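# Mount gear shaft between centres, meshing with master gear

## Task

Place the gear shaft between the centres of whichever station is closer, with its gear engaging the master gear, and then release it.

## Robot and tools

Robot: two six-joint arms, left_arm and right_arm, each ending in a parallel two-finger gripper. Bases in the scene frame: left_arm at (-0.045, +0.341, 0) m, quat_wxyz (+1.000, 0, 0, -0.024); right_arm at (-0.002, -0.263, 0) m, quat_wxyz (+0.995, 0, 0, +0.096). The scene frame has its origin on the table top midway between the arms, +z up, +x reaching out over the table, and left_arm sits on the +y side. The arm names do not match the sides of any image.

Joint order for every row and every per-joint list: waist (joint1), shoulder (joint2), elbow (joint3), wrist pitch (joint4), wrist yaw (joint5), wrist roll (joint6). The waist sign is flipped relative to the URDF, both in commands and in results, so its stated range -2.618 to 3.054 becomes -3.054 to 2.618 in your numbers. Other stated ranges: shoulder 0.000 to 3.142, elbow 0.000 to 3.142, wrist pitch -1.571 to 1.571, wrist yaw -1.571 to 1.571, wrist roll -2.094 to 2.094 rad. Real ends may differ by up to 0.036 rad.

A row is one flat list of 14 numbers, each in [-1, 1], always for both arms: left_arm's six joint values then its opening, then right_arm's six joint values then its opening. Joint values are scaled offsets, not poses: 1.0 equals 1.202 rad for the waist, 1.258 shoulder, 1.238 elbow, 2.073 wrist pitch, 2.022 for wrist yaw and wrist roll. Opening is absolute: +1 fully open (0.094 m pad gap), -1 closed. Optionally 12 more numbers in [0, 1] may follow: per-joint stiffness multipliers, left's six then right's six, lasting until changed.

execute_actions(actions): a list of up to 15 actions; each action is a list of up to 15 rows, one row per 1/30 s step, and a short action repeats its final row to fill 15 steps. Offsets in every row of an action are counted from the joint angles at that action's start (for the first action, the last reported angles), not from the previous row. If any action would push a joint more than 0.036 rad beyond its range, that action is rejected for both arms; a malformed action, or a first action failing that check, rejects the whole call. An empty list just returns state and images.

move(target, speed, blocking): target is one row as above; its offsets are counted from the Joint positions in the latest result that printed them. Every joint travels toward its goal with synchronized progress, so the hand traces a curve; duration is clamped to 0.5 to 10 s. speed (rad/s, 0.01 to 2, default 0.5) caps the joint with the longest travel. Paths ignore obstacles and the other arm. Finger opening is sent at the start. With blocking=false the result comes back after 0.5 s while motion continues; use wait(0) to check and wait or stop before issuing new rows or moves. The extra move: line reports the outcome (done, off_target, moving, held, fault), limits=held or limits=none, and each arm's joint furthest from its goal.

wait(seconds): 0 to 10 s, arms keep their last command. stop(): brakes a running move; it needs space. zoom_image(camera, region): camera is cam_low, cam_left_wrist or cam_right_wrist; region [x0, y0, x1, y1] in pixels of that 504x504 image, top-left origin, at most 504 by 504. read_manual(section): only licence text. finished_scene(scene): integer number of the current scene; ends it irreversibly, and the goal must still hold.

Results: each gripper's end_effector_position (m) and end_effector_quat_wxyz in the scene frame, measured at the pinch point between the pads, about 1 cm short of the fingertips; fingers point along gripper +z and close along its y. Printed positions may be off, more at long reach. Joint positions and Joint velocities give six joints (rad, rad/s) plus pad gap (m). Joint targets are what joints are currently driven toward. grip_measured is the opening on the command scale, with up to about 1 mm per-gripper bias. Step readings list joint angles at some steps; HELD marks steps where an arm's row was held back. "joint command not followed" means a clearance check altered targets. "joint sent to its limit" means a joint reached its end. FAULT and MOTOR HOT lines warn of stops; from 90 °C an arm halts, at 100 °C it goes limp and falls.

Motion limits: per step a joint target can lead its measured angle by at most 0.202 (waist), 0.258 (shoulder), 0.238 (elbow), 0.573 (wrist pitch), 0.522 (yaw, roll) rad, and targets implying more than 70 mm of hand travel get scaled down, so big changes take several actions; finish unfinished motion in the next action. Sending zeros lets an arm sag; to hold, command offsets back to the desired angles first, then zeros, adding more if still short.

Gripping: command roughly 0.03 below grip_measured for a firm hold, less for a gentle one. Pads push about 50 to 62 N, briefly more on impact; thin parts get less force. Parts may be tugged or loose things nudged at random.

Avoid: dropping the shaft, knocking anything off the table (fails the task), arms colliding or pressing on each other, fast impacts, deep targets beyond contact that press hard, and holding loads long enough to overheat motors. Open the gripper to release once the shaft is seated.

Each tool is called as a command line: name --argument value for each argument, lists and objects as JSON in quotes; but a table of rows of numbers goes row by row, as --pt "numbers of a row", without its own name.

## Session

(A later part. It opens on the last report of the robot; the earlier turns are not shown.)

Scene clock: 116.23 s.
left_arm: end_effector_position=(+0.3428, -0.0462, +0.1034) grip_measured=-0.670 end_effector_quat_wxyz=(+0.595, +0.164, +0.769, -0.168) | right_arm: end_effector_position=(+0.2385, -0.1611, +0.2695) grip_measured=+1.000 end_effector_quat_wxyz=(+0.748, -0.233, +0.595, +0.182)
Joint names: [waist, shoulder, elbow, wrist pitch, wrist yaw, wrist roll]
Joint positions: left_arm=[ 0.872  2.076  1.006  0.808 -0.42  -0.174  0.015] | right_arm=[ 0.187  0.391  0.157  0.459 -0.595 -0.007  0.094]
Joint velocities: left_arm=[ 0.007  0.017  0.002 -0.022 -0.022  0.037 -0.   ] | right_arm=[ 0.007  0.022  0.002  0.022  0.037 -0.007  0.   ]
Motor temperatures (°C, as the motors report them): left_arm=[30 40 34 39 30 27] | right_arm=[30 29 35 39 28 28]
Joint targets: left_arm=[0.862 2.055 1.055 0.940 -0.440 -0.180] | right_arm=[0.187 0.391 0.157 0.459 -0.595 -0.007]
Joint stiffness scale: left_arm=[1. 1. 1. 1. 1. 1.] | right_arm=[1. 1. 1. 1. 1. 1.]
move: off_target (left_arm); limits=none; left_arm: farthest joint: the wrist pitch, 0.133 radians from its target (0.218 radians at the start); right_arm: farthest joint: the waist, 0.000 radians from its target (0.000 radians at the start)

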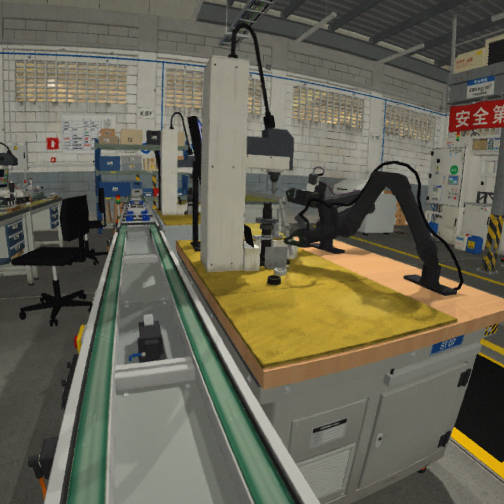

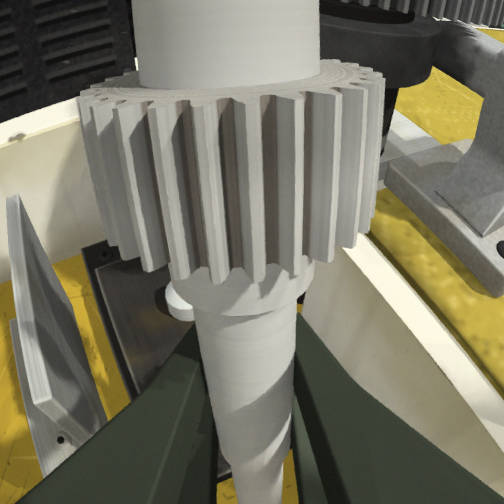

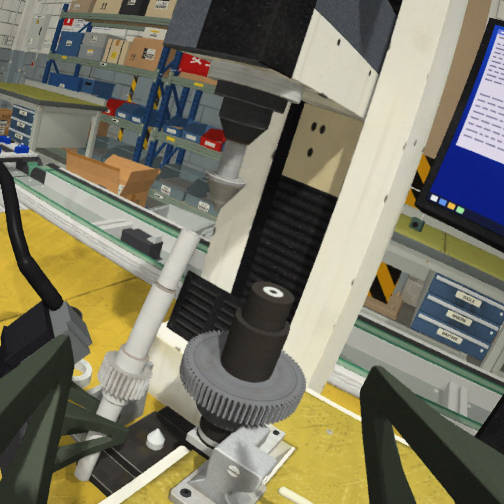

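execute_actions --actions '[[[-0.011,-0.015,0.046,0.058,-0.01,-0.003,-0.71,0,0,0,0,0,0,1],[-0.014,-0.014,0.052,0.052,-0.01,-0.003,-0.71,0,0,0,0,0,0,1],[-0.017,-0.012,0.058,0.047,-0.01,-0.003,-0.71,0,0,0,0,0,0,1],[-0.02,-0.01,0.064,0.043,-0.01,-0.003,-0.71,0,0,0,0,0,0,1],[-0.023,-0.009,0.07,0.04,-0.01,-0.003,-0.71,0,0,0,0,0,0,1],[-0.026,-0.007,0.075,0.037,-0.01,-0.003,-0.71,0,0,0,0,0,0,1],[-0.029,-0.005,0.081,0.034,-0.01,-0.003,-0.71,0,0,0,0,0,0,1],[-0.032,-0.004,0.087,0.031,-0.01,-0.003,-0.71,0,0,0,0,0,0,1],[-0.035,-0.002,0.092,0.028,-0.01,-0.003,-0.71,0,0,0,0,0,0,1],[-0.038,-0.001,0.098,0.025,-0.01,-0.003,-0.71,0,0,0,0,0,0,1],[-0.041,0.001,0.104,0.022,-0.01,-0.003,-0.71,0,0,0,0,0,0,1],[-0.044,0.002,0.11,0.019,-0.01,-0.003,-0.71,0,0,0,0,0,0,1],[-0.047,0.004,0.115,0.016,-0.01,-0.003,-0.71,0,0,0,0,0,0,1]]]'

wait --seconds 0.5

zoom_image --camera "cam_low" --region '[240, 160, 360, 280]'

zoom_image --camera "cam_right_wrist" --region '[150, 150, 290, 290]'

Scene clock: 127.97 s.
left_arm: end_effector_position=(+0.3722, -0.0416, +0.1140) grip_measured=-0.670 end_effector_quat_wxyz=(+0.602, +0.144, +0.769, -0.157) | right_arm: end_effector_position=(+0.2385, -0.1611, +0.2695) grip_measured=+1.000 end_effector_quat_wxyz=(+0.748, -0.233, +0.595, +0.182)
Joint names: [waist, shoulder, elbow, wrist pitch, wrist yaw, wrist roll]
Joint positions: left_arm=[ 0.826  2.102  1.097  0.755 -0.421 -0.174  0.015] | right_arm=[ 0.187  0.391  0.157  0.459 -0.595 -0.007  0.094]
Joint velocities: left_arm=[-0.071  0.032  0.071 -0.095 -0.051  0.037 -0.   ] | right_arm=[-0.007 -0.012  0.002 -0.051 -0.037 -0.037  0.   ]
Motor temperatures (°C, as the motors report them): left_arm=[30 42 36 44 30 27] | right_arm=[30 29 35 39 28 28]
Joint targets: left_arm=[0.816 2.081 1.149 0.841 -0.440 -0.180] | right_arm=[0.187 0.391 0.157 0.459 -0.595 -0.007]
Joint stiffness scale: left_arm=[1. 1. 1. 1. 1. 1.] | right_arm=[1. 1. 1. 1. 1. 1.]
Step readings (joint positions):
0: left_arm=[0.872 2.076 1.006 0.808 -0.420 -0.174] | right_arm=[0.187 0.391 0.157 0.459 -0.595 -0.007]
1: left_arm=[0.872 2.076 1.006 0.808 -0.420 -0.174] | right_arm=[0.187 0.391 0.157 0.459 -0.595 -0.007]
2: left_arm=[0.872 2.076 1.008 0.807 -0.420 -0.174] | right_arm=[0.187 0.391 0.157 0.459 -0.595 -0.007]
4: left_arm=[0.869 2.081 1.020 0.803 -0.420 -0.174] | right_arm=[0.187 0.391 0.157 0.459 -0.595 -0.007]
8: left_arm=[0.855 2.090 1.052 0.790 -0.420 -0.174] | right_arm=[0.187 0.391 0.157 0.459 -0.595 -0.007]
15: Joint positions above

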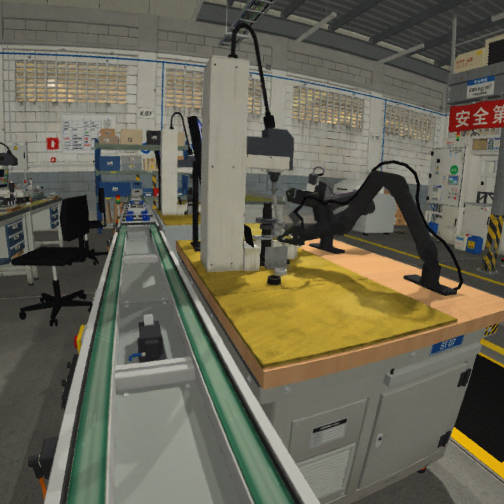

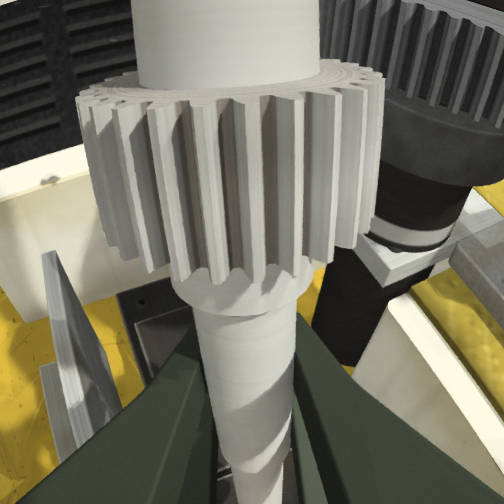

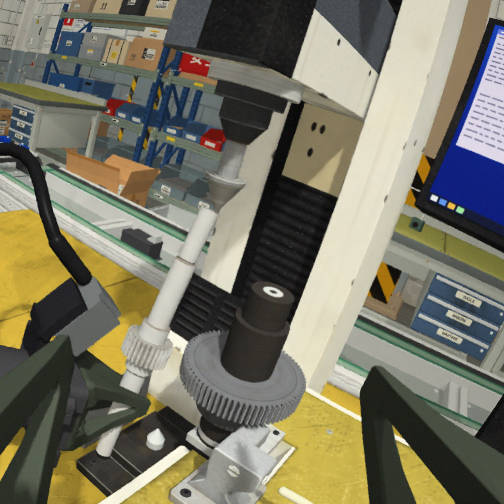

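Scene clock: 128.47 s.
left_arm: end_effector_position=(+0.3737, -0.0394, +0.1112) grip_measured=-0.670 end_effector_quat_wxyz=(+0.599, +0.144, +0.773, -0.152) | right_arm: end_effector_position=(+0.2385, -0.1611, +0.2695) grip_measured=+1.000 end_effector_quat_wxyz=(+0.748, -0.233, +0.595, +0.182)
Joint names: [waist, shoulder, elbow, wrist pitch, wrist yaw, wrist roll]
Joint positions: left_arm=[ 0.822  2.103  1.099  0.743 -0.423 -0.175  0.015] | right_arm=[ 0.187  0.391  0.157  0.459 -0.595 -0.007  0.094]
Joint velocities: left_arm=[-0.022 -0.002  0.007 -0.022  0.022 -0.066 -0.001] | right_arm=[-0.007  0.012 -0.002 -0.037  0.022  0.022  0.   ]
Motor temperatures (°C, as the motors report them): left_arm=[30 42 36 44 30 27] | right_arm=[30 29 35 39 28 28]
Joint targets: left_arm=[0.816 2.081 1.148 0.841 -0.440 -0.180] | right_arm=[0.187 0.391 0.157 0.459 -0.595 -0.007]
Joint stiffness scale: left_arm=[1. 1. 1. 1. 1. 1.] | right_arm=[1. 1. 1. 1. 1. 1.]
wait: 0.50 s; at rest by 0.40 s

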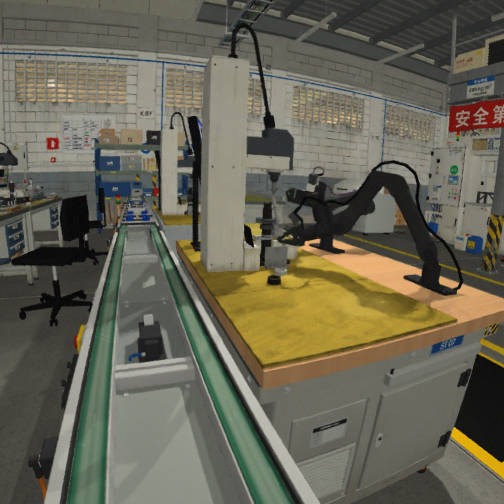

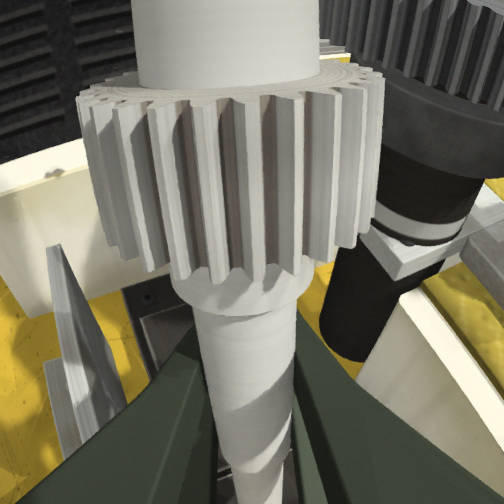

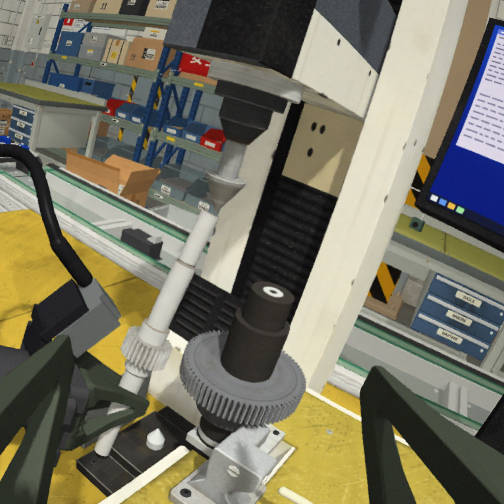

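Region (240, 160, 360, 280) of cam_low's 504x504 image, scaled by 4.200, with more detail than that image has.

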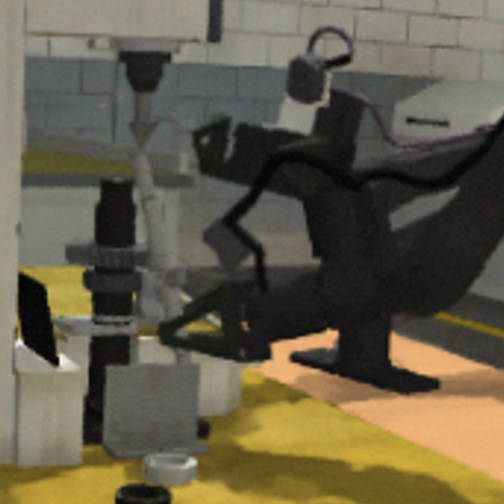

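Region (150, 150, 290, 290) of cam_right_wrist's 504x504 image, scaled by 3.600, with more detail than that image has.

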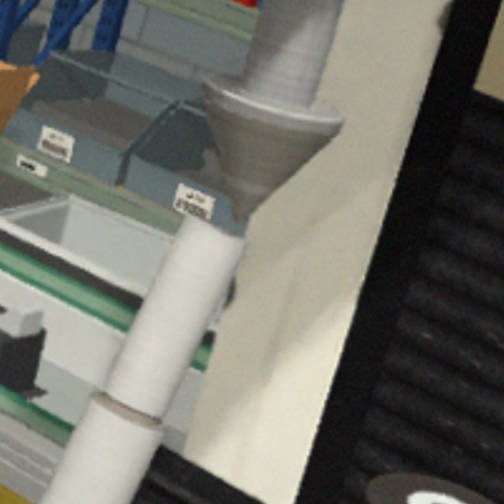

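execute_actions --actions '[[[0.005,-0.016,0.042,0.047,-0.008,-0.003,-0.71,0,0,0,0,0,0,1],[0.009,-0.015,0.044,0.046,-0.008,-0.003,-0.71,0,0,0,0,0,0,1],[0.013,-0.014,0.046,0.046,-0.008,-0.003,-0.71,0,0,0,0,0,0,1],[0.017,-0.013,0.048,0.045,-0.008,-0.003,-0.71,0,0,0,0,0,0,1],[0.021,-0.012,0.049,0.045,-0.008,-0.003,-0.71,0,0,0,0,0,0,1]]]'

zoom_image --camera "cam_low" --region '[250, 170, 300, 220]'

zoom_image --camera "cam_right_wrist" --region '[150, 150, 290, 290]'

Scene clock: 135.50 s.
left_arm: end_effector_position=(+0.3681, -0.0485, +0.1105) grip_measured=-0.670 end_effector_quat_wxyz=(+0.597, +0.150, +0.772, -0.157) | right_arm: end_effector_position=(+0.2385, -0.1611, +0.2695) grip_measured=+1.000 end_effector_quat_wxyz=(+0.748, -0.233, +0.595, +0.182)
Joint names: [waist, shoulder, elbow, wrist pitch, wrist yaw, wrist roll]
Joint positions: left_arm=[ 0.84   2.11   1.11   0.737 -0.425 -0.176  0.015] | right_arm=[ 0.187  0.391  0.157  0.459 -0.595 -0.007  0.094]
Joint velocities: left_arm=[ 0.022 -0.012 -0.017  0.051 -0.007 -0.11   0.001] | right_arm=[-0.002  0.007 -0.012 -0.022 -0.022 -0.007  0.   ]
Motor temperatures (°C, as the motors report them): left_arm=[30 43 37 44 30 27] | right_arm=[30 29 35 39 28 28]
Joint targets: left_arm=[0.847 2.088 1.159 0.836 -0.439 -0.181] | right_arm=[0.187 0.391 0.157 0.459 -0.595 -0.007]
Joint stiffness scale: left_arm=[1. 1. 1. 1. 1. 1.] | right_arm=[1. 1. 1. 1. 1. 1.]
Step readings (joint positions):
0: left_arm=[0.822 2.103 1.099 0.742 -0.423 -0.175] | right_arm=[0.187 0.391 0.157 0.459 -0.595 -0.007]
1: left_arm=[0.822 2.103 1.099 0.742 -0.423 -0.175] | right_arm=[0.187 0.391 0.157 0.459 -0.595 -0.007]
2: left_arm=[0.822 2.103 1.099 0.742 -0.423 -0.175] | right_arm=[0.187 0.391 0.157 0.459 -0.595 -0.007]
4: left_arm=[0.823 2.103 1.100 0.740 -0.424 -0.175] | right_arm=[0.187 0.391 0.157 0.459 -0.595 -0.007]
8: left_arm=[0.831 2.109 1.109 0.738 -0.425 -0.176] | right_arm=[0.187 0.391 0.157 0.459 -0.595 -0.007]
15: Joint positions above

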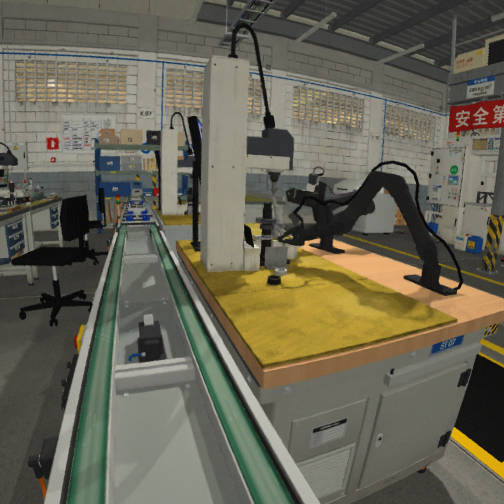

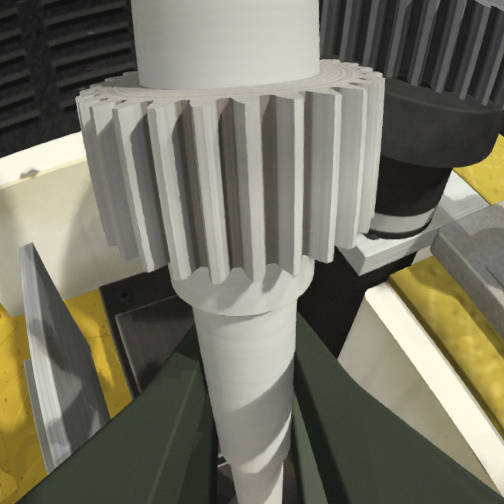

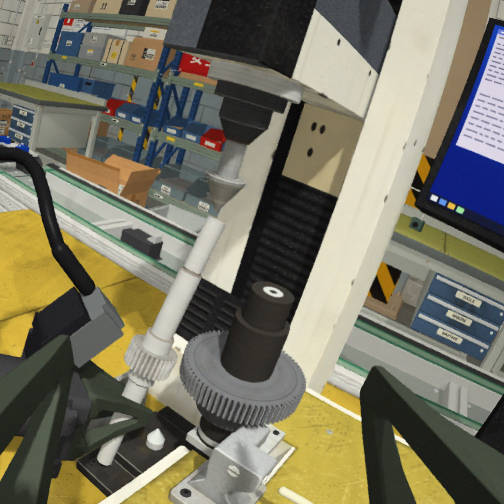

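Region (250, 170, 300, 220) of cam_low's 504x504 image, scaled by 10.080, with more detail than that image has.

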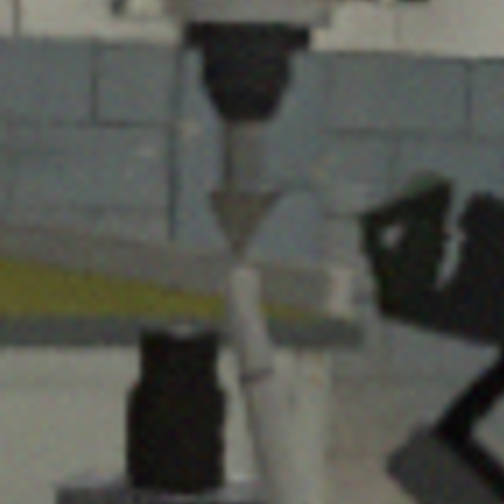

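Region (150, 150, 290, 290) of cam_right_wrist's 504x504 image, scaled by 3.600, with more detail than that image has.

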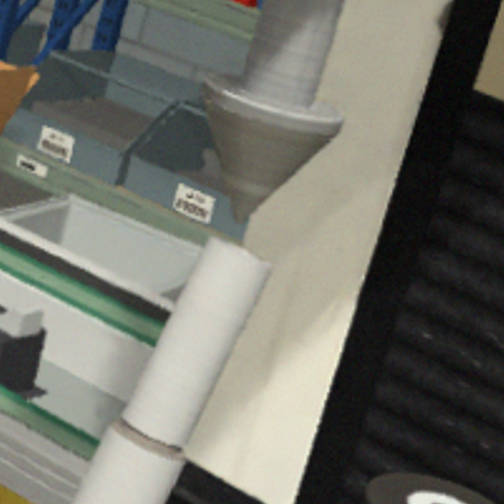

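execute_actions --actions '[[[0,-0.025,0.04,0.047,-0.007,-0.003,-0.71,0,0,0,0,0,0,1],[-0.005,-0.033,0.04,0.047,-0.007,-0.003,-0.71,0,0,0,0,0,0,1],[-0.009,-0.04,0.041,0.045,-0.007,-0.003,-0.71,0,0,0,0,0,0,1],[-0.0125,-0.044,0.042,0.043,-0.007,-0.003,-0.71,0,0,0,0,0,0,1],[-0.0125,-0.047,0.043,0.041,-0.007,-0.003,-0.71,0,0,0,0,0,0,1],[-0.0125,-0.05,0.043,0.0395,-0.007,-0.003,-0.71,0,0,0,0,0,0,1]]]'

zoom_image --camera "cam_low" --region '[250, 170, 300, 220]'

zoom_image --camera "cam_right_wrist" --region '[150, 150, 290, 290]'

Scene clock: 141.87 s.
left_arm: end_effector_position=(+0.3675, -0.0477, +0.1067) grip_measured=-0.670 end_effector_quat_wxyz=(+0.592, +0.153, +0.776, -0.153) | right_arm: end_effector_position=(+0.2385, -0.1611, +0.2695) grip_measured=+1.000 end_effector_quat_wxyz=(+0.748, -0.233, +0.595, +0.182)
Joint names: [waist, shoulder, elbow, wrist pitch, wrist yaw, wrist roll]
Joint positions: left_arm=[ 0.84   2.111  1.11   0.721 -0.425 -0.176  0.015] | right_arm=[ 0.187  0.391  0.157  0.459 -0.595 -0.007  0.094]
Joint velocities: left_arm=[ 0.012  0.017  0.002  0.007 -0.051 -0.022 -0.   ] | right_arm=[ 0.007 -0.027  0.002  0.037  0.066 -0.022  0.   ]
Motor temperatures (°C, as the motors report them): left_arm=[30 44 37 45 30 27] | right_arm=[30 29 35 39 28 28]
Joint targets: left_arm=[0.825 2.048 1.163 0.819 -0.439 -0.182] | right_arm=[0.187 0.391 0.157 0.459 -0.595 -0.007]
Joint stiffness scale: left_arm=[1. 1. 1. 1. 1. 1.] | right_arm=[1. 1. 1. 1. 1. 1.]
Step readings (joint positions):
0: left_arm=[0.840 2.111 1.110 0.737 -0.425 -0.176] | right_arm=[0.187 0.391 0.157 0.459 -0.595 -0.007]
1: left_arm=[0.840 2.111 1.110 0.737 -0.425 -0.176] | right_arm=[0.187 0.391 0.157 0.459 -0.595 -0.007]
2: left_arm=[0.840 2.111 1.110 0.737 -0.425 -0.176] | right_arm=[0.187 0.391 0.157 0.459 -0.595 -0.007]
4: left_arm=[0.840 2.111 1.110 0.735 -0.425 -0.176] | right_arm=[0.187 0.391 0.157 0.459 -0.595 -0.007]
8: left_arm=[0.840 2.111 1.110 0.727 -0.425 -0.176] | right_arm=[0.187 0.391 0.157 0.459 -0.595 -0.007]
15: Joint positions above

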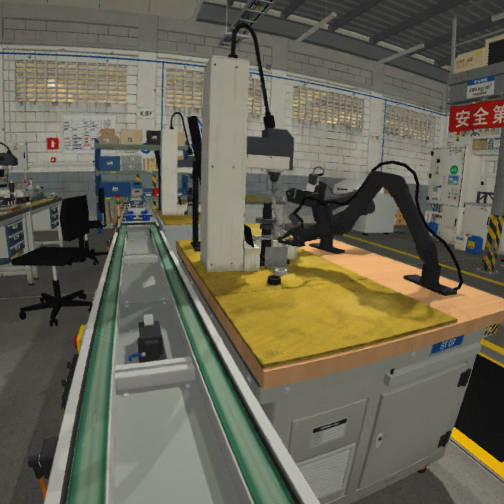

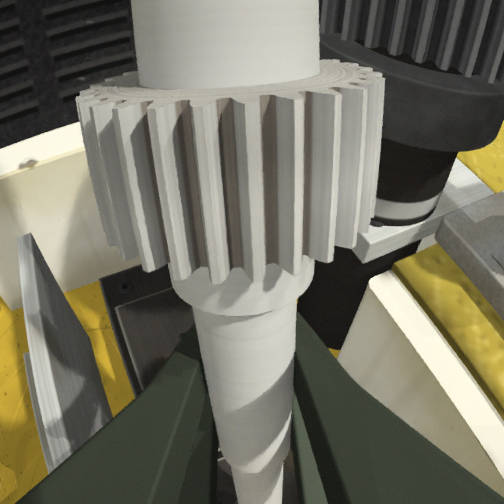

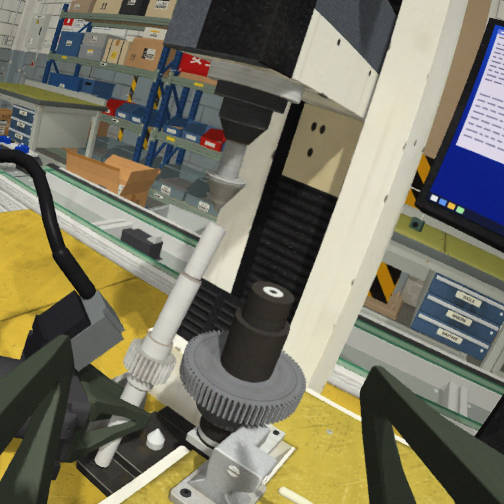

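Region (250, 170, 300, 220) of cam_low's 504x504 image, scaled by 10.080, with more detail than that image has.

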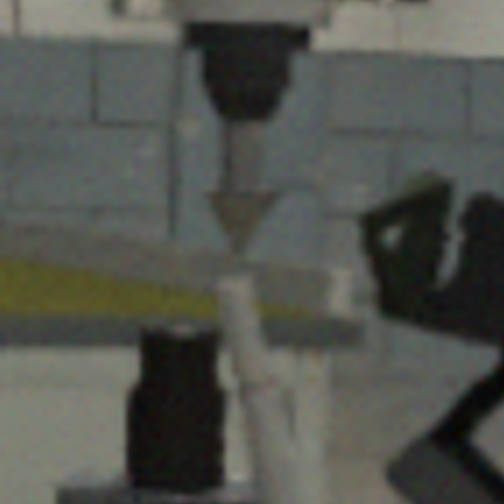

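Region (150, 150, 290, 290) of cam_right_wrist's 504x504 image, scaled by 3.600, with more detail than that image has.

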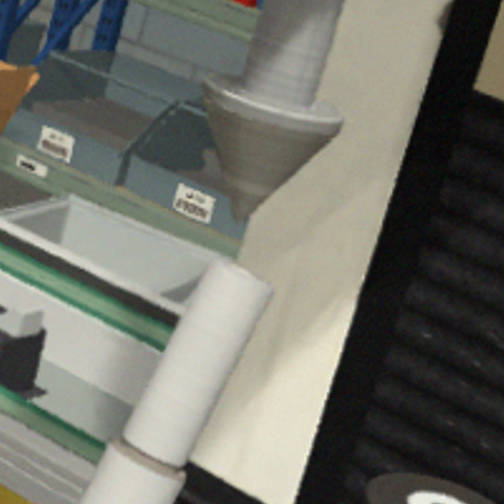

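execute_actions --actions '[[[-0.0125,-0.054,0.043,0.0475,-0.007,-0.003,-0.71,0,0,0,0,0,0,1],[-0.0125,-0.058,0.043,0.0475,-0.007,-0.003,-0.71,0,0,0,0,0,0,1],[-0.0125,-0.062,0.043,0.0475,-0.007,-0.003,-0.71,0,0,0,0,0,0,1]]]'

zoom_image --camera "cam_low" --region '[250, 170, 300, 220]'

zoom_image --camera "cam_right_wrist" --region '[150, 150, 290, 290]'

Scene clock: 147.03 s.
left_arm: end_effector_position=(+0.3673, -0.0475, +0.1057) grip_measured=-0.670 end_effector_quat_wxyz=(+0.591, +0.154, +0.777, -0.152) | right_arm: end_effector_position=(+0.2385, -0.1611, +0.2695) grip_measured=+1.000 end_effector_quat_wxyz=(+0.748, -0.233, +0.595, +0.182)
Joint names: [waist, shoulder, elbow, wrist pitch, wrist yaw, wrist roll]
Joint positions: left_arm=[ 0.84   2.111  1.11   0.717 -0.425 -0.176  0.015] | right_arm=[ 0.187  0.391  0.157  0.459 -0.595 -0.007  0.094]
Joint velocities: left_arm=[-0.012 -0.007  0.017  0.051 -0.007  0.022  0.001] | right_arm=[ 0.022 -0.012 -0.022 -0.051 -0.007  0.007  0.   ]
Motor temperatures (°C, as the motors report them): left_arm=[30 46 38 46 30 27] | right_arm=[30 29 35 39 28 28]
Joint targets: left_arm=[0.826 2.036 1.160 0.815 -0.438 -0.181] | right_arm=[0.187 0.391 0.157 0.459 -0.595 -0.007]
Joint stiffness scale: left_arm=[1. 1. 1. 1. 1. 1.] | right_arm=[1. 1. 1. 1. 1. 1.]
Step readings (joint positions):
0: left_arm=[0.840 2.111 1.110 0.720 -0.425 -0.176] | right_arm=[0.187 0.391 0.157 0.459 -0.595 -0.007]
1: left_arm=[0.840 2.111 1.110 0.720 -0.425 -0.176] | right_arm=[0.187 0.391 0.157 0.459 -0.595 -0.007]
2: left_arm=[0.840 2.111 1.110 0.720 -0.425 -0.176] | right_arm=[0.187 0.391 0.157 0.459 -0.595 -0.007]
4: left_arm=[0.840 2.111 1.110 0.720 -0.425 -0.176] | right_arm=[0.187 0.391 0.157 0.459 -0.595 -0.007]
8: left_arm=[0.840 2.111 1.110 0.718 -0.425 -0.176] | right_arm=[0.187 0.391 0.157 0.459 -0.595 -0.007]
15: Joint positions above

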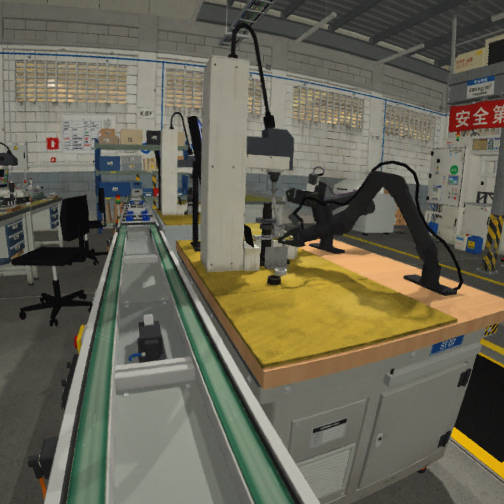

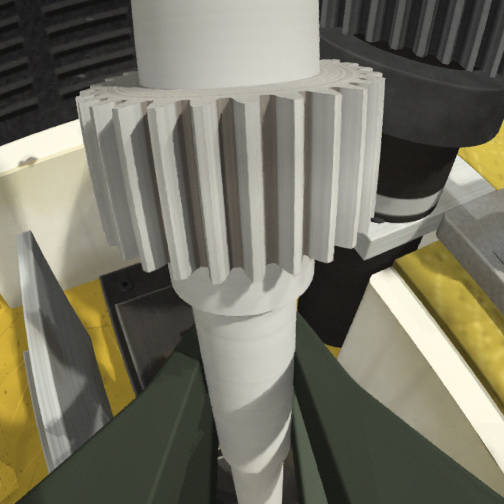

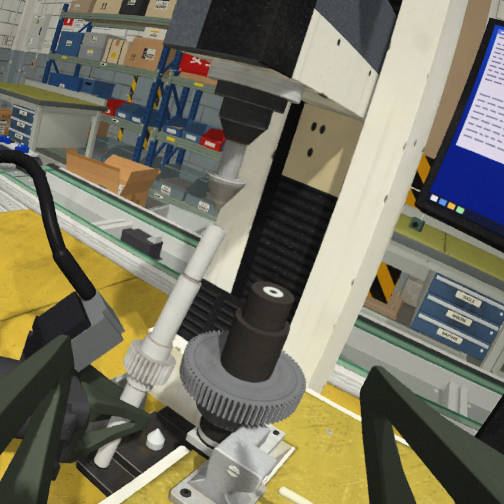

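Region (250, 170, 300, 220) of cam_low's 504x504 image, scaled by 10.080, with more detail than that image has.

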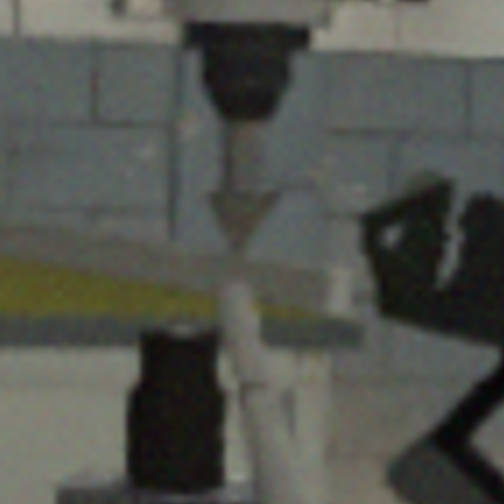

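Region (150, 150, 290, 290) of cam_right_wrist's 504x504 image, scaled by 3.600, with more detail than that image has.

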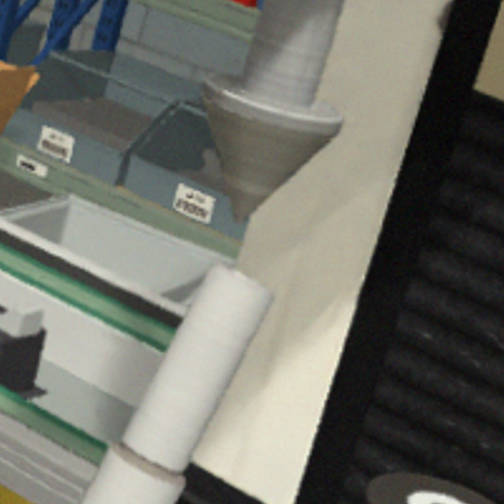

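execute_actions --actions '[[[-0.01,-0.04,0.035,0.055,-0.007,-0.003,-0.71,0,0,0,0,0,0,1],[-0.01,-0.024,0.028,0.062,-0.007,-0.003,-0.71,0,0,0,0,0,0,1],[-0.01,-0.024,0.028,0.068,-0.007,-0.003,-0.71,0,0,0,0,0,0,1],[-0.01,-0.024,0.028,0.073,-0.007,-0.003,-0.71,0,0,0,0,0,0,1],[-0.01,-0.024,0.028,0.077,-0.007,-0.003,-0.71,0,0,0,0,0,0,1],[-0.01,-0.024,0.028,0.081,-0.007,-0.003,-0.71,0,0,0,0,0,0,1]]]'

zoom_image --camera "cam_low" --region '[250, 170, 300, 220]'

zoom_image --camera "cam_right_wrist" --region '[150, 150, 290, 290]'

Scene clock: 157.73 s.
left_arm: end_effector_position=(+0.3687, -0.0491, +0.1135) grip_measured=-0.670 end_effector_quat_wxyz=(+0.601, +0.148, +0.769, -0.160) | right_arm: end_effector_position=(+0.2385, -0.1611, +0.2695) grip_measured=+1.000 end_effector_quat_wxyz=(+0.748, -0.233, +0.595, +0.182)
Joint names: [waist, shoulder, elbow, wrist pitch, wrist yaw, wrist roll]
Joint positions: left_arm=[ 0.84   2.111  1.11   0.752 -0.425 -0.176  0.015] | right_arm=[ 0.187  0.391  0.157  0.459 -0.595 -0.007  0.094]
Joint velocities: left_arm=[ 0.017 -0.012  0.007 -0.007  0.007 -0.022  0.001] | right_arm=[ 0.012  0.012  0.017 -0.022  0.007  0.037  0.   ]
Motor temperatures (°C, as the motors report them): left_arm=[30 50 38 47 30 27] | right_arm=[30 29 36 40 28 28]
Joint targets: left_arm=[0.828 2.081 1.144 0.885 -0.439 -0.182] | right_arm=[0.187 0.391 0.157 0.459 -0.595 -0.007]
Joint stiffness scale: left_arm=[1. 1. 1. 1. 1. 1.] | right_arm=[1. 1. 1. 1. 1. 1.]
Step readings (joint positions):
0: left_arm=[0.840 2.111 1.110 0.716 -0.425 -0.176] | right_arm=[0.187 0.391 0.157 0.459 -0.595 -0.007]
1: left_arm=[0.840 2.111 1.110 0.716 -0.425 -0.176] | right_arm=[0.187 0.391 0.157 0.459 -0.595 -0.007]
2: left_arm=[0.840 2.111 1.110 0.716 -0.425 -0.176] | right_arm=[0.187 0.391 0.157 0.459 -0.595 -0.007]
4: left_arm=[0.840 2.111 1.110 0.719 -0.425 -0.176] | right_arm=[0.187 0.391 0.157 0.459 -0.595 -0.007]
8: left_arm=[0.840 2.111 1.110 0.737 -0.425 -0.176] | right_arm=[0.187 0.391 0.157 0.459 -0.595 -0.007]
15: Joint positions above

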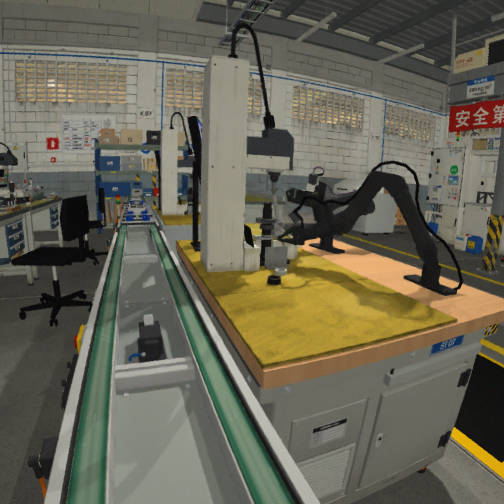

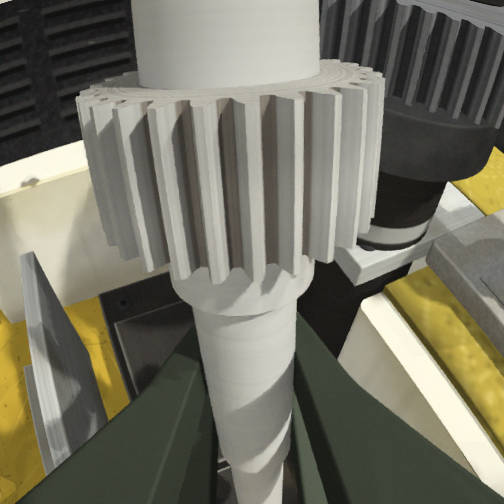

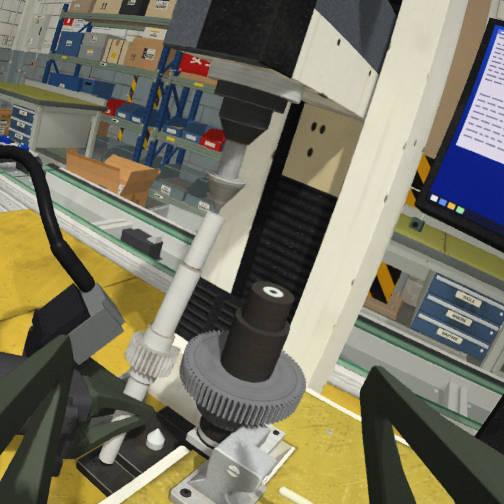

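Region (250, 170, 300, 220) of cam_low's 504x504 image, scaled by 10.080, with more detail than that image has.

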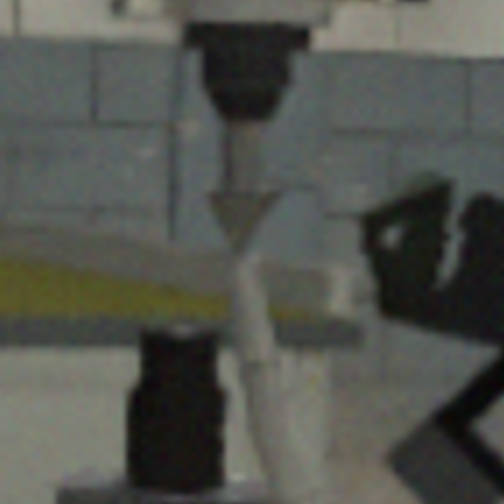

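Region (150, 150, 290, 290) of cam_right_wrist's 504x504 image, scaled by 3.600, with more detail than that image has.

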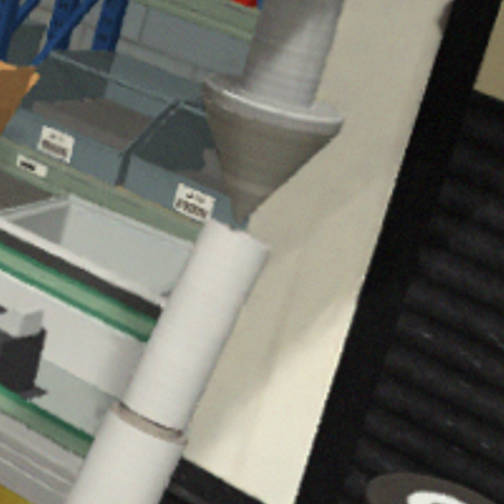

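execute_actions --actions '[[[-0.016,-0.024,0.028,0.06,-0.007,-0.003,-0.71,0,0,0,0,0,0,1]]]'

zoom_image --camera "cam_low" --region '[250, 170, 300, 220]'

zoom_image --camera "cam_right_wrist" --region '[150, 150, 290, 290]'

Scene clock: 161.70 s.
left_arm: end_effector_position=(+0.3727, -0.0449, +0.1139) grip_measured=-0.670 end_effector_quat_wxyz=(+0.603, +0.143, +0.769, -0.158) | right_arm: end_effector_position=(+0.2385, -0.1611, +0.2695) grip_measured=+1.000 end_effector_quat_wxyz=(+0.748, -0.233, +0.595, +0.182)
Joint names: [waist, shoulder, elbow, wrist pitch, wrist yaw, wrist roll]
Joint positions: left_arm=[ 0.83   2.111  1.11   0.753 -0.425 -0.176  0.015] | right_arm=[ 0.187  0.391  0.157  0.459 -0.595 -0.007  0.094]
Joint velocities: left_arm=[-0.017 -0.002 -0.032 -0.066  0.007  0.022 -0.001] | right_arm=[ 0.002  0.007  0.012 -0.051  0.022 -0.037  0.   ]
Motor temperatures (°C, as the motors report them): left_arm=[30 49 38 48 30 27] | right_arm=[30 29 36 40 28 28]
Joint targets: left_arm=[0.821 2.081 1.144 0.876 -0.439 -0.182] | right_arm=[0.187 0.391 0.157 0.459 -0.595 -0.007]
Joint stiffness scale: left_arm=[1. 1. 1. 1. 1. 1.] | right_arm=[1. 1. 1. 1. 1. 1.]
Step readings (joint positions):
0: left_arm=[0.840 2.111 1.110 0.753 -0.425 -0.176] | right_arm=[0.187 0.391 0.157 0.459 -0.595 -0.007]
1: left_arm=[0.840 2.111 1.110 0.753 -0.425 -0.176] | right_arm=[0.187 0.391 0.157 0.459 -0.595 -0.007]
2: left_arm=[0.839 2.111 1.110 0.753 -0.425 -0.176] | right_arm=[0.187 0.391 0.157 0.459 -0.595 -0.007]
4: left_arm=[0.836 2.111 1.110 0.753 -0.425 -0.176] | right_arm=[0.187 0.391 0.157 0.459 -0.595 -0.007]
8: left_arm=[0.831 2.111 1.110 0.753 -0.425 -0.176] | right_arm=[0.187 0.391 0.157 0.459 -0.595 -0.007]
15: Joint positions above

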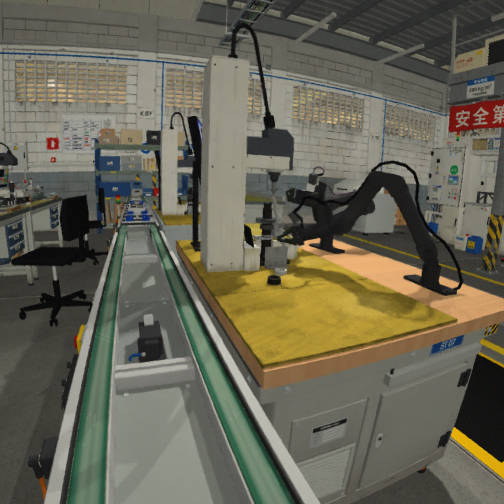

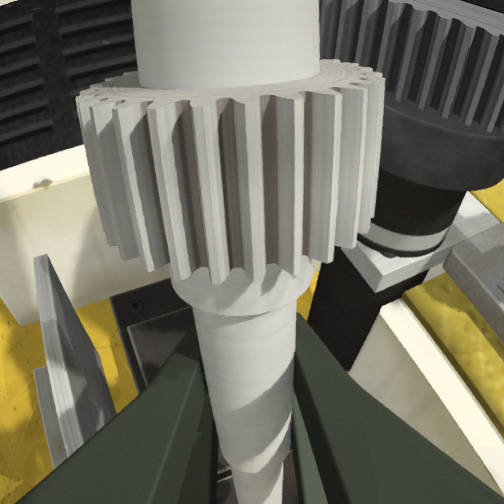

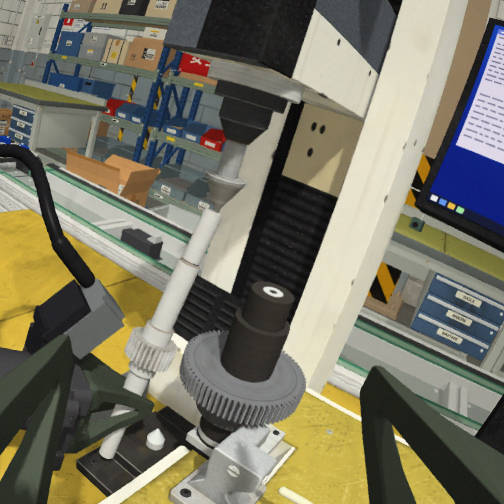

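Region (250, 170, 300, 220) of cam_low's 504x504 image, scaled by 10.080, with more detail than that image has.

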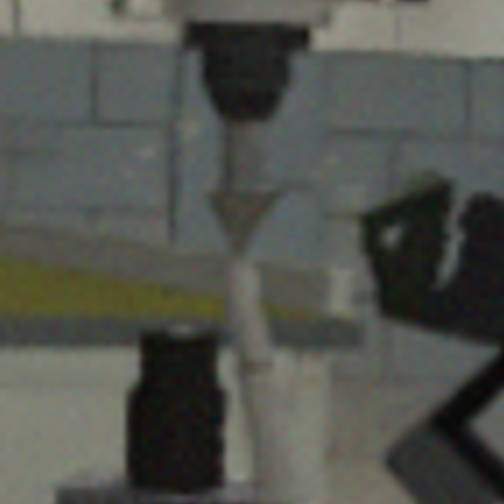

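Region (150, 150, 290, 290) of cam_right_wrist's 504x504 image, scaled by 3.600, with more detail than that image has.

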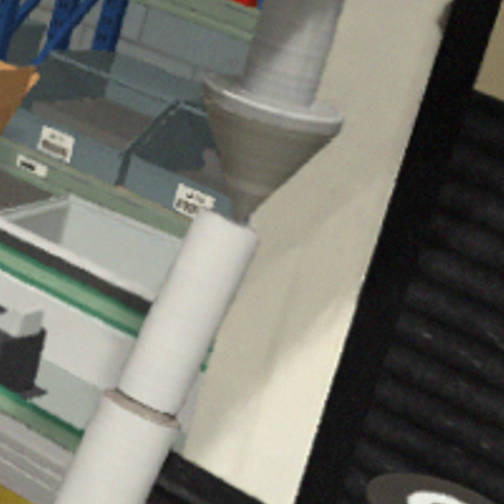

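execute_actions --actions '[[[0,-0.024,0.035,0.0415,-0.007,-0.003,-0.71,0,0,0,0,0,0,1],[0,-0.024,0.038,0.0415,-0.007,-0.003,-0.71,0,0,0,0,0,0,1],[0,-0.024,0.04,0.0415,-0.007,-0.003,-0.71,0,0,0,0,0,0,1],[0,-0.024,0.04,0.0415,-0.007,-0.003,-0.71,0,0,0,0,0,0,1],[0,-0.024,0.043,0.0415,-0.007,-0.003,-0.71,0,0,0,0,0,0,1],[0,-0.024,0.046,0.0415,-0.007,-0.003,-0.71,0,0,0,0,0,0,1],[0,-0.024,0.049,0.0415,-0.007,-0.003,-0.71,0,0,0,0,0,0,1],[0,-0.024,0.052,0.0415,-0.007,-0.003,-0.71,0,0,0,0,0,0,1],[0,-0.024,0.055,0.0415,-0.007,-0.003,-0.71,0,0,0,0,0,0,1],[0,-0.024,0.057,0.0415,-0.007,-0.003,-0.71,0,0,0,0,0,0,1]]]'

zoom_image --camera "cam_low" --region '[250, 170, 300, 220]'

zoom_image --camera "cam_right_wrist" --region '[150, 150, 290, 290]'

Scene clock: 169.10 s.
left_arm: end_effector_position=(+0.3740, -0.0464, +0.1138) grip_measured=-0.670 end_effector_quat_wxyz=(+0.599, +0.145, +0.772, -0.155) | right_arm: end_effector_position=(+0.2385, -0.1611, +0.2695) grip_measured=+1.000 end_effector_quat_wxyz=(+0.748, -0.233, +0.595, +0.182)
Joint names: [waist, shoulder, elbow, wrist pitch, wrist yaw, wrist roll]
Joint positions: left_arm=[ 0.83   2.111  1.125  0.724 -0.425 -0.178  0.015] | right_arm=[ 0.187  0.391  0.157  0.459 -0.595 -0.007  0.094]
Joint velocities: left_arm=[ 0.007 -0.017 -0.002  0.022 -0.066 -0.037 -0.001] | right_arm=[-0.007 -0.022 -0.002 -0.022 -0.022 -0.007  0.   ]
Motor temperatures (°C, as the motors report them): left_arm=[30 49 38 50 30 27] | right_arm=[30 29 36 40 28 28]
Joint targets: left_arm=[0.830 2.081 1.180 0.839 -0.439 -0.183] | right_arm=[0.187 0.391 0.157 0.459 -0.595 -0.007]
Joint stiffness scale: left_arm=[1. 1. 1. 1. 1. 1.] | right_arm=[1. 1. 1. 1. 1. 1.]
Step readings (joint positions):
0: left_arm=[0.830 2.111 1.110 0.753 -0.425 -0.176] | right_arm=[0.187 0.391 0.157 0.459 -0.595 -0.007]
1: left_arm=[0.830 2.111 1.110 0.752 -0.425 -0.176] | right_arm=[0.187 0.391 0.157 0.459 -0.595 -0.007]
2: left_arm=[0.830 2.111 1.110 0.750 -0.425 -0.176] | right_arm=[0.187 0.391 0.157 0.459 -0.595 -0.007]
4: left_arm=[0.830 2.111 1.110 0.747 -0.425 -0.176] | right_arm=[0.187 0.391 0.157 0.459 -0.595 -0.007]
8: left_arm=[0.830 2.111 1.113 0.739 -0.425 -0.177] | right_arm=[0.187 0.391 0.157 0.459 -0.595 -0.007]
15: Joint positions above

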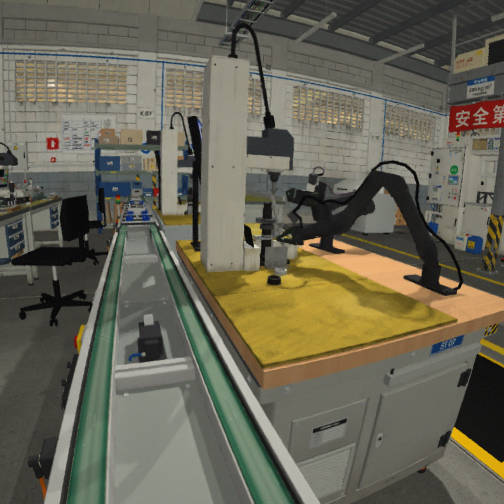

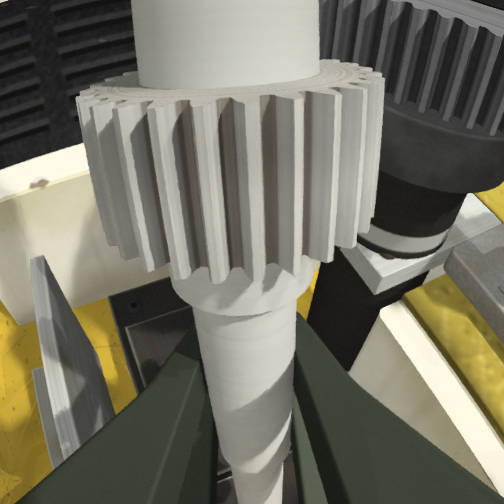

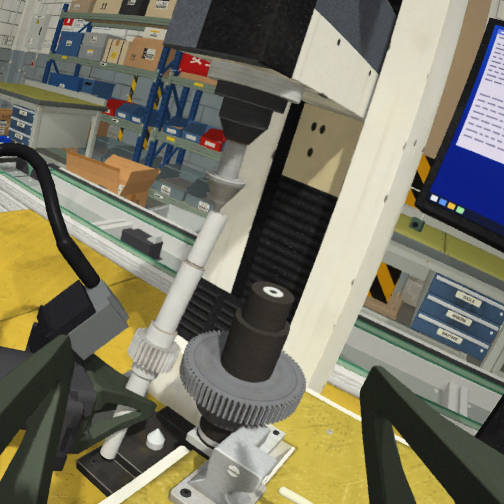

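Region (250, 170, 300, 220) of cam_low's 504x504 image, scaled by 10.080, with more detail than that image has.

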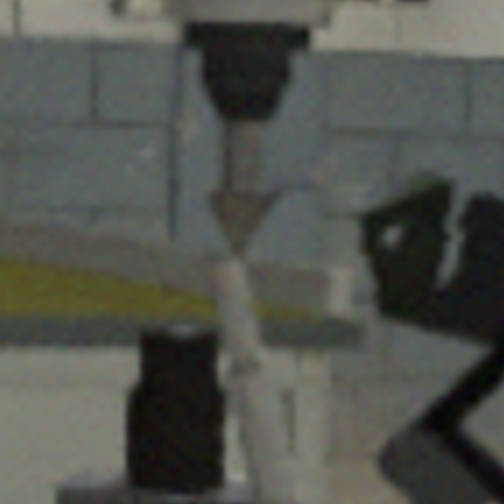

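Region (150, 150, 290, 290) of cam_right_wrist's 504x504 image, scaled by 3.600, with more detail than that image has.

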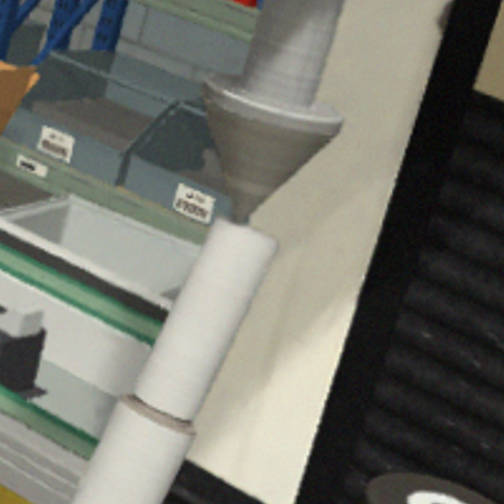

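execute_actions --actions '[[[0,-0.024,0.002,0.058,-0.007,0,-0.71,0,0,0,0,0,0,1],[0,-0.024,0.002,0.058,-0.007,0,-0.71,0,0,0,0,0,0,1],[0,-0.024,0.002,0.058,-0.007,0,-0.71,0,0,0,0,0,0,1],[0,-0.024,0.002,0.058,-0.007,0,-0.71,0,0,0,0,0,0,1],[0,-0.024,0.002,0.058,-0.007,0,-0.71,0,0,0,0,0,0,1],[0.016,-0.024,0.002,0.062,-0.007,0,-0.71,0,0,0,0,0,0,1],[0.016,-0.024,0.002,0.066,-0.007,0,-0.71,0,0,0,0,0,0,1],[0.016,-0.024,0.002,0.069,-0.007,0,-0.71,0,0,0,0,0,0,1],[0.011,-0.024,0.002,0.069,-0.007,0,-0.71,0,0,0,0,0,0,1]]]'

zoom_image --camera "cam_low" --region '[250, 170, 300, 220]'

zoom_image --camera "cam_right_wrist" --region '[150, 150, 290, 290]'

Scene clock: 179.23 s.
left_arm: end_effector_position=(+0.3702, -0.0466, +0.1105) grip_measured=-0.670 end_effector_quat_wxyz=(+0.597, +0.148, +0.773, -0.156) | right_arm: end_effector_position=(+0.2385, -0.1611, +0.2695) grip_measured=+1.000 end_effector_quat_wxyz=(+0.748, -0.233, +0.595, +0.182)
Joint names: [waist, shoulder, elbow, wrist pitch, wrist yaw, wrist roll]
Joint positions: left_arm=[ 0.835  2.111  1.111  0.734 -0.425 -0.178  0.015] | right_arm=[ 0.187  0.391  0.157  0.459 -0.595 -0.007  0.094]
Joint velocities: left_arm=[-0.002 -0.007  0.012 -0.066 -0.007  0.051  0.   ] | right_arm=[ 0.002 -0.002 -0.002  0.066 -0.066 -0.022  0.   ]
Motor temperatures (°C, as the motors report them): left_arm=[30 49 39 51 30 27] | right_arm=[30 29 36 40 28 28]
Joint targets: left_arm=[0.843 2.081 1.128 0.867 -0.439 -0.178] | right_arm=[0.187 0.391 0.157 0.459 -0.595 -0.007]
Joint stiffness scale: left_arm=[1. 1. 1. 1. 1. 1.] | right_arm=[1. 1. 1. 1. 1. 1.]
Step readings (joint positions):
0: left_arm=[0.830 2.111 1.126 0.724 -0.425 -0.178] | right_arm=[0.187 0.391 0.157 0.459 -0.595 -0.007]
1: left_arm=[0.830 2.111 1.124 0.724 -0.425 -0.178] | right_arm=[0.187 0.391 0.157 0.459 -0.595 -0.007]
2: left_arm=[0.830 2.111 1.121 0.725 -0.425 -0.178] | right_arm=[0.187 0.391 0.157 0.459 -0.595 -0.007]
4: left_arm=[0.830 2.111 1.117 0.725 -0.425 -0.178] | right_arm=[0.187 0.391 0.157 0.459 -0.595 -0.007]
8: left_arm=[0.833 2.111 1.111 0.726 -0.425 -0.178] | right_arm=[0.187 0.391 0.157 0.459 -0.595 -0.007]
15: Joint positions above

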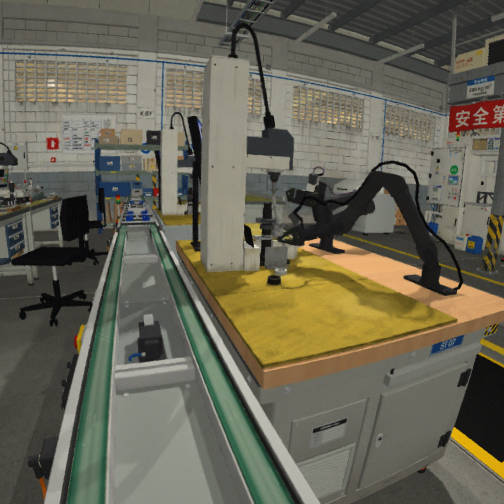

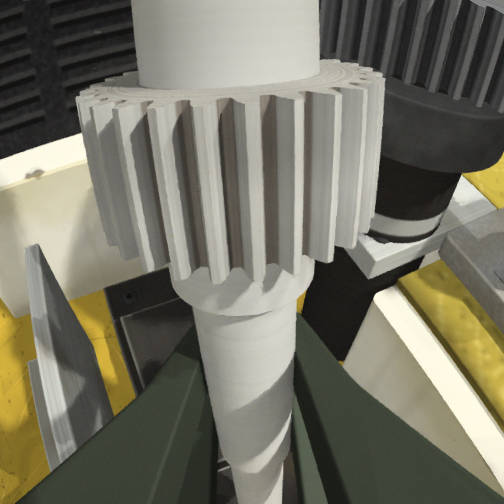

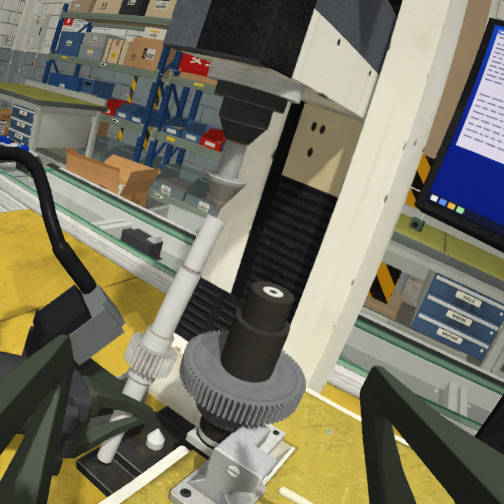

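Region (250, 170, 300, 220) of cam_low's 504x504 image, scaled by 10.080, with more detail than that image has.

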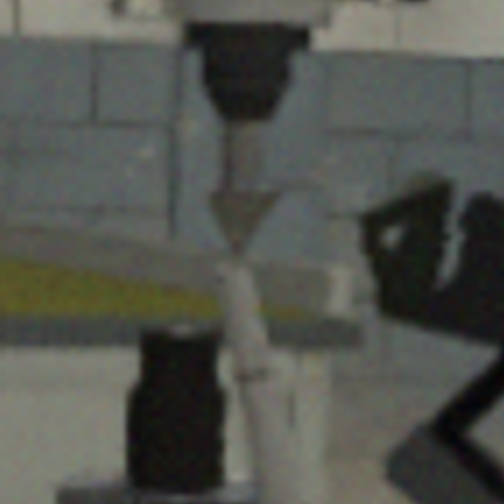

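Region (150, 150, 290, 290) of cam_right_wrist's 504x504 image, scaled by 3.600, with more detail than that image has.

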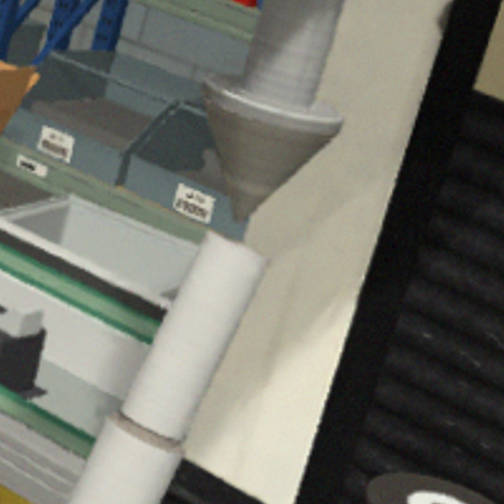

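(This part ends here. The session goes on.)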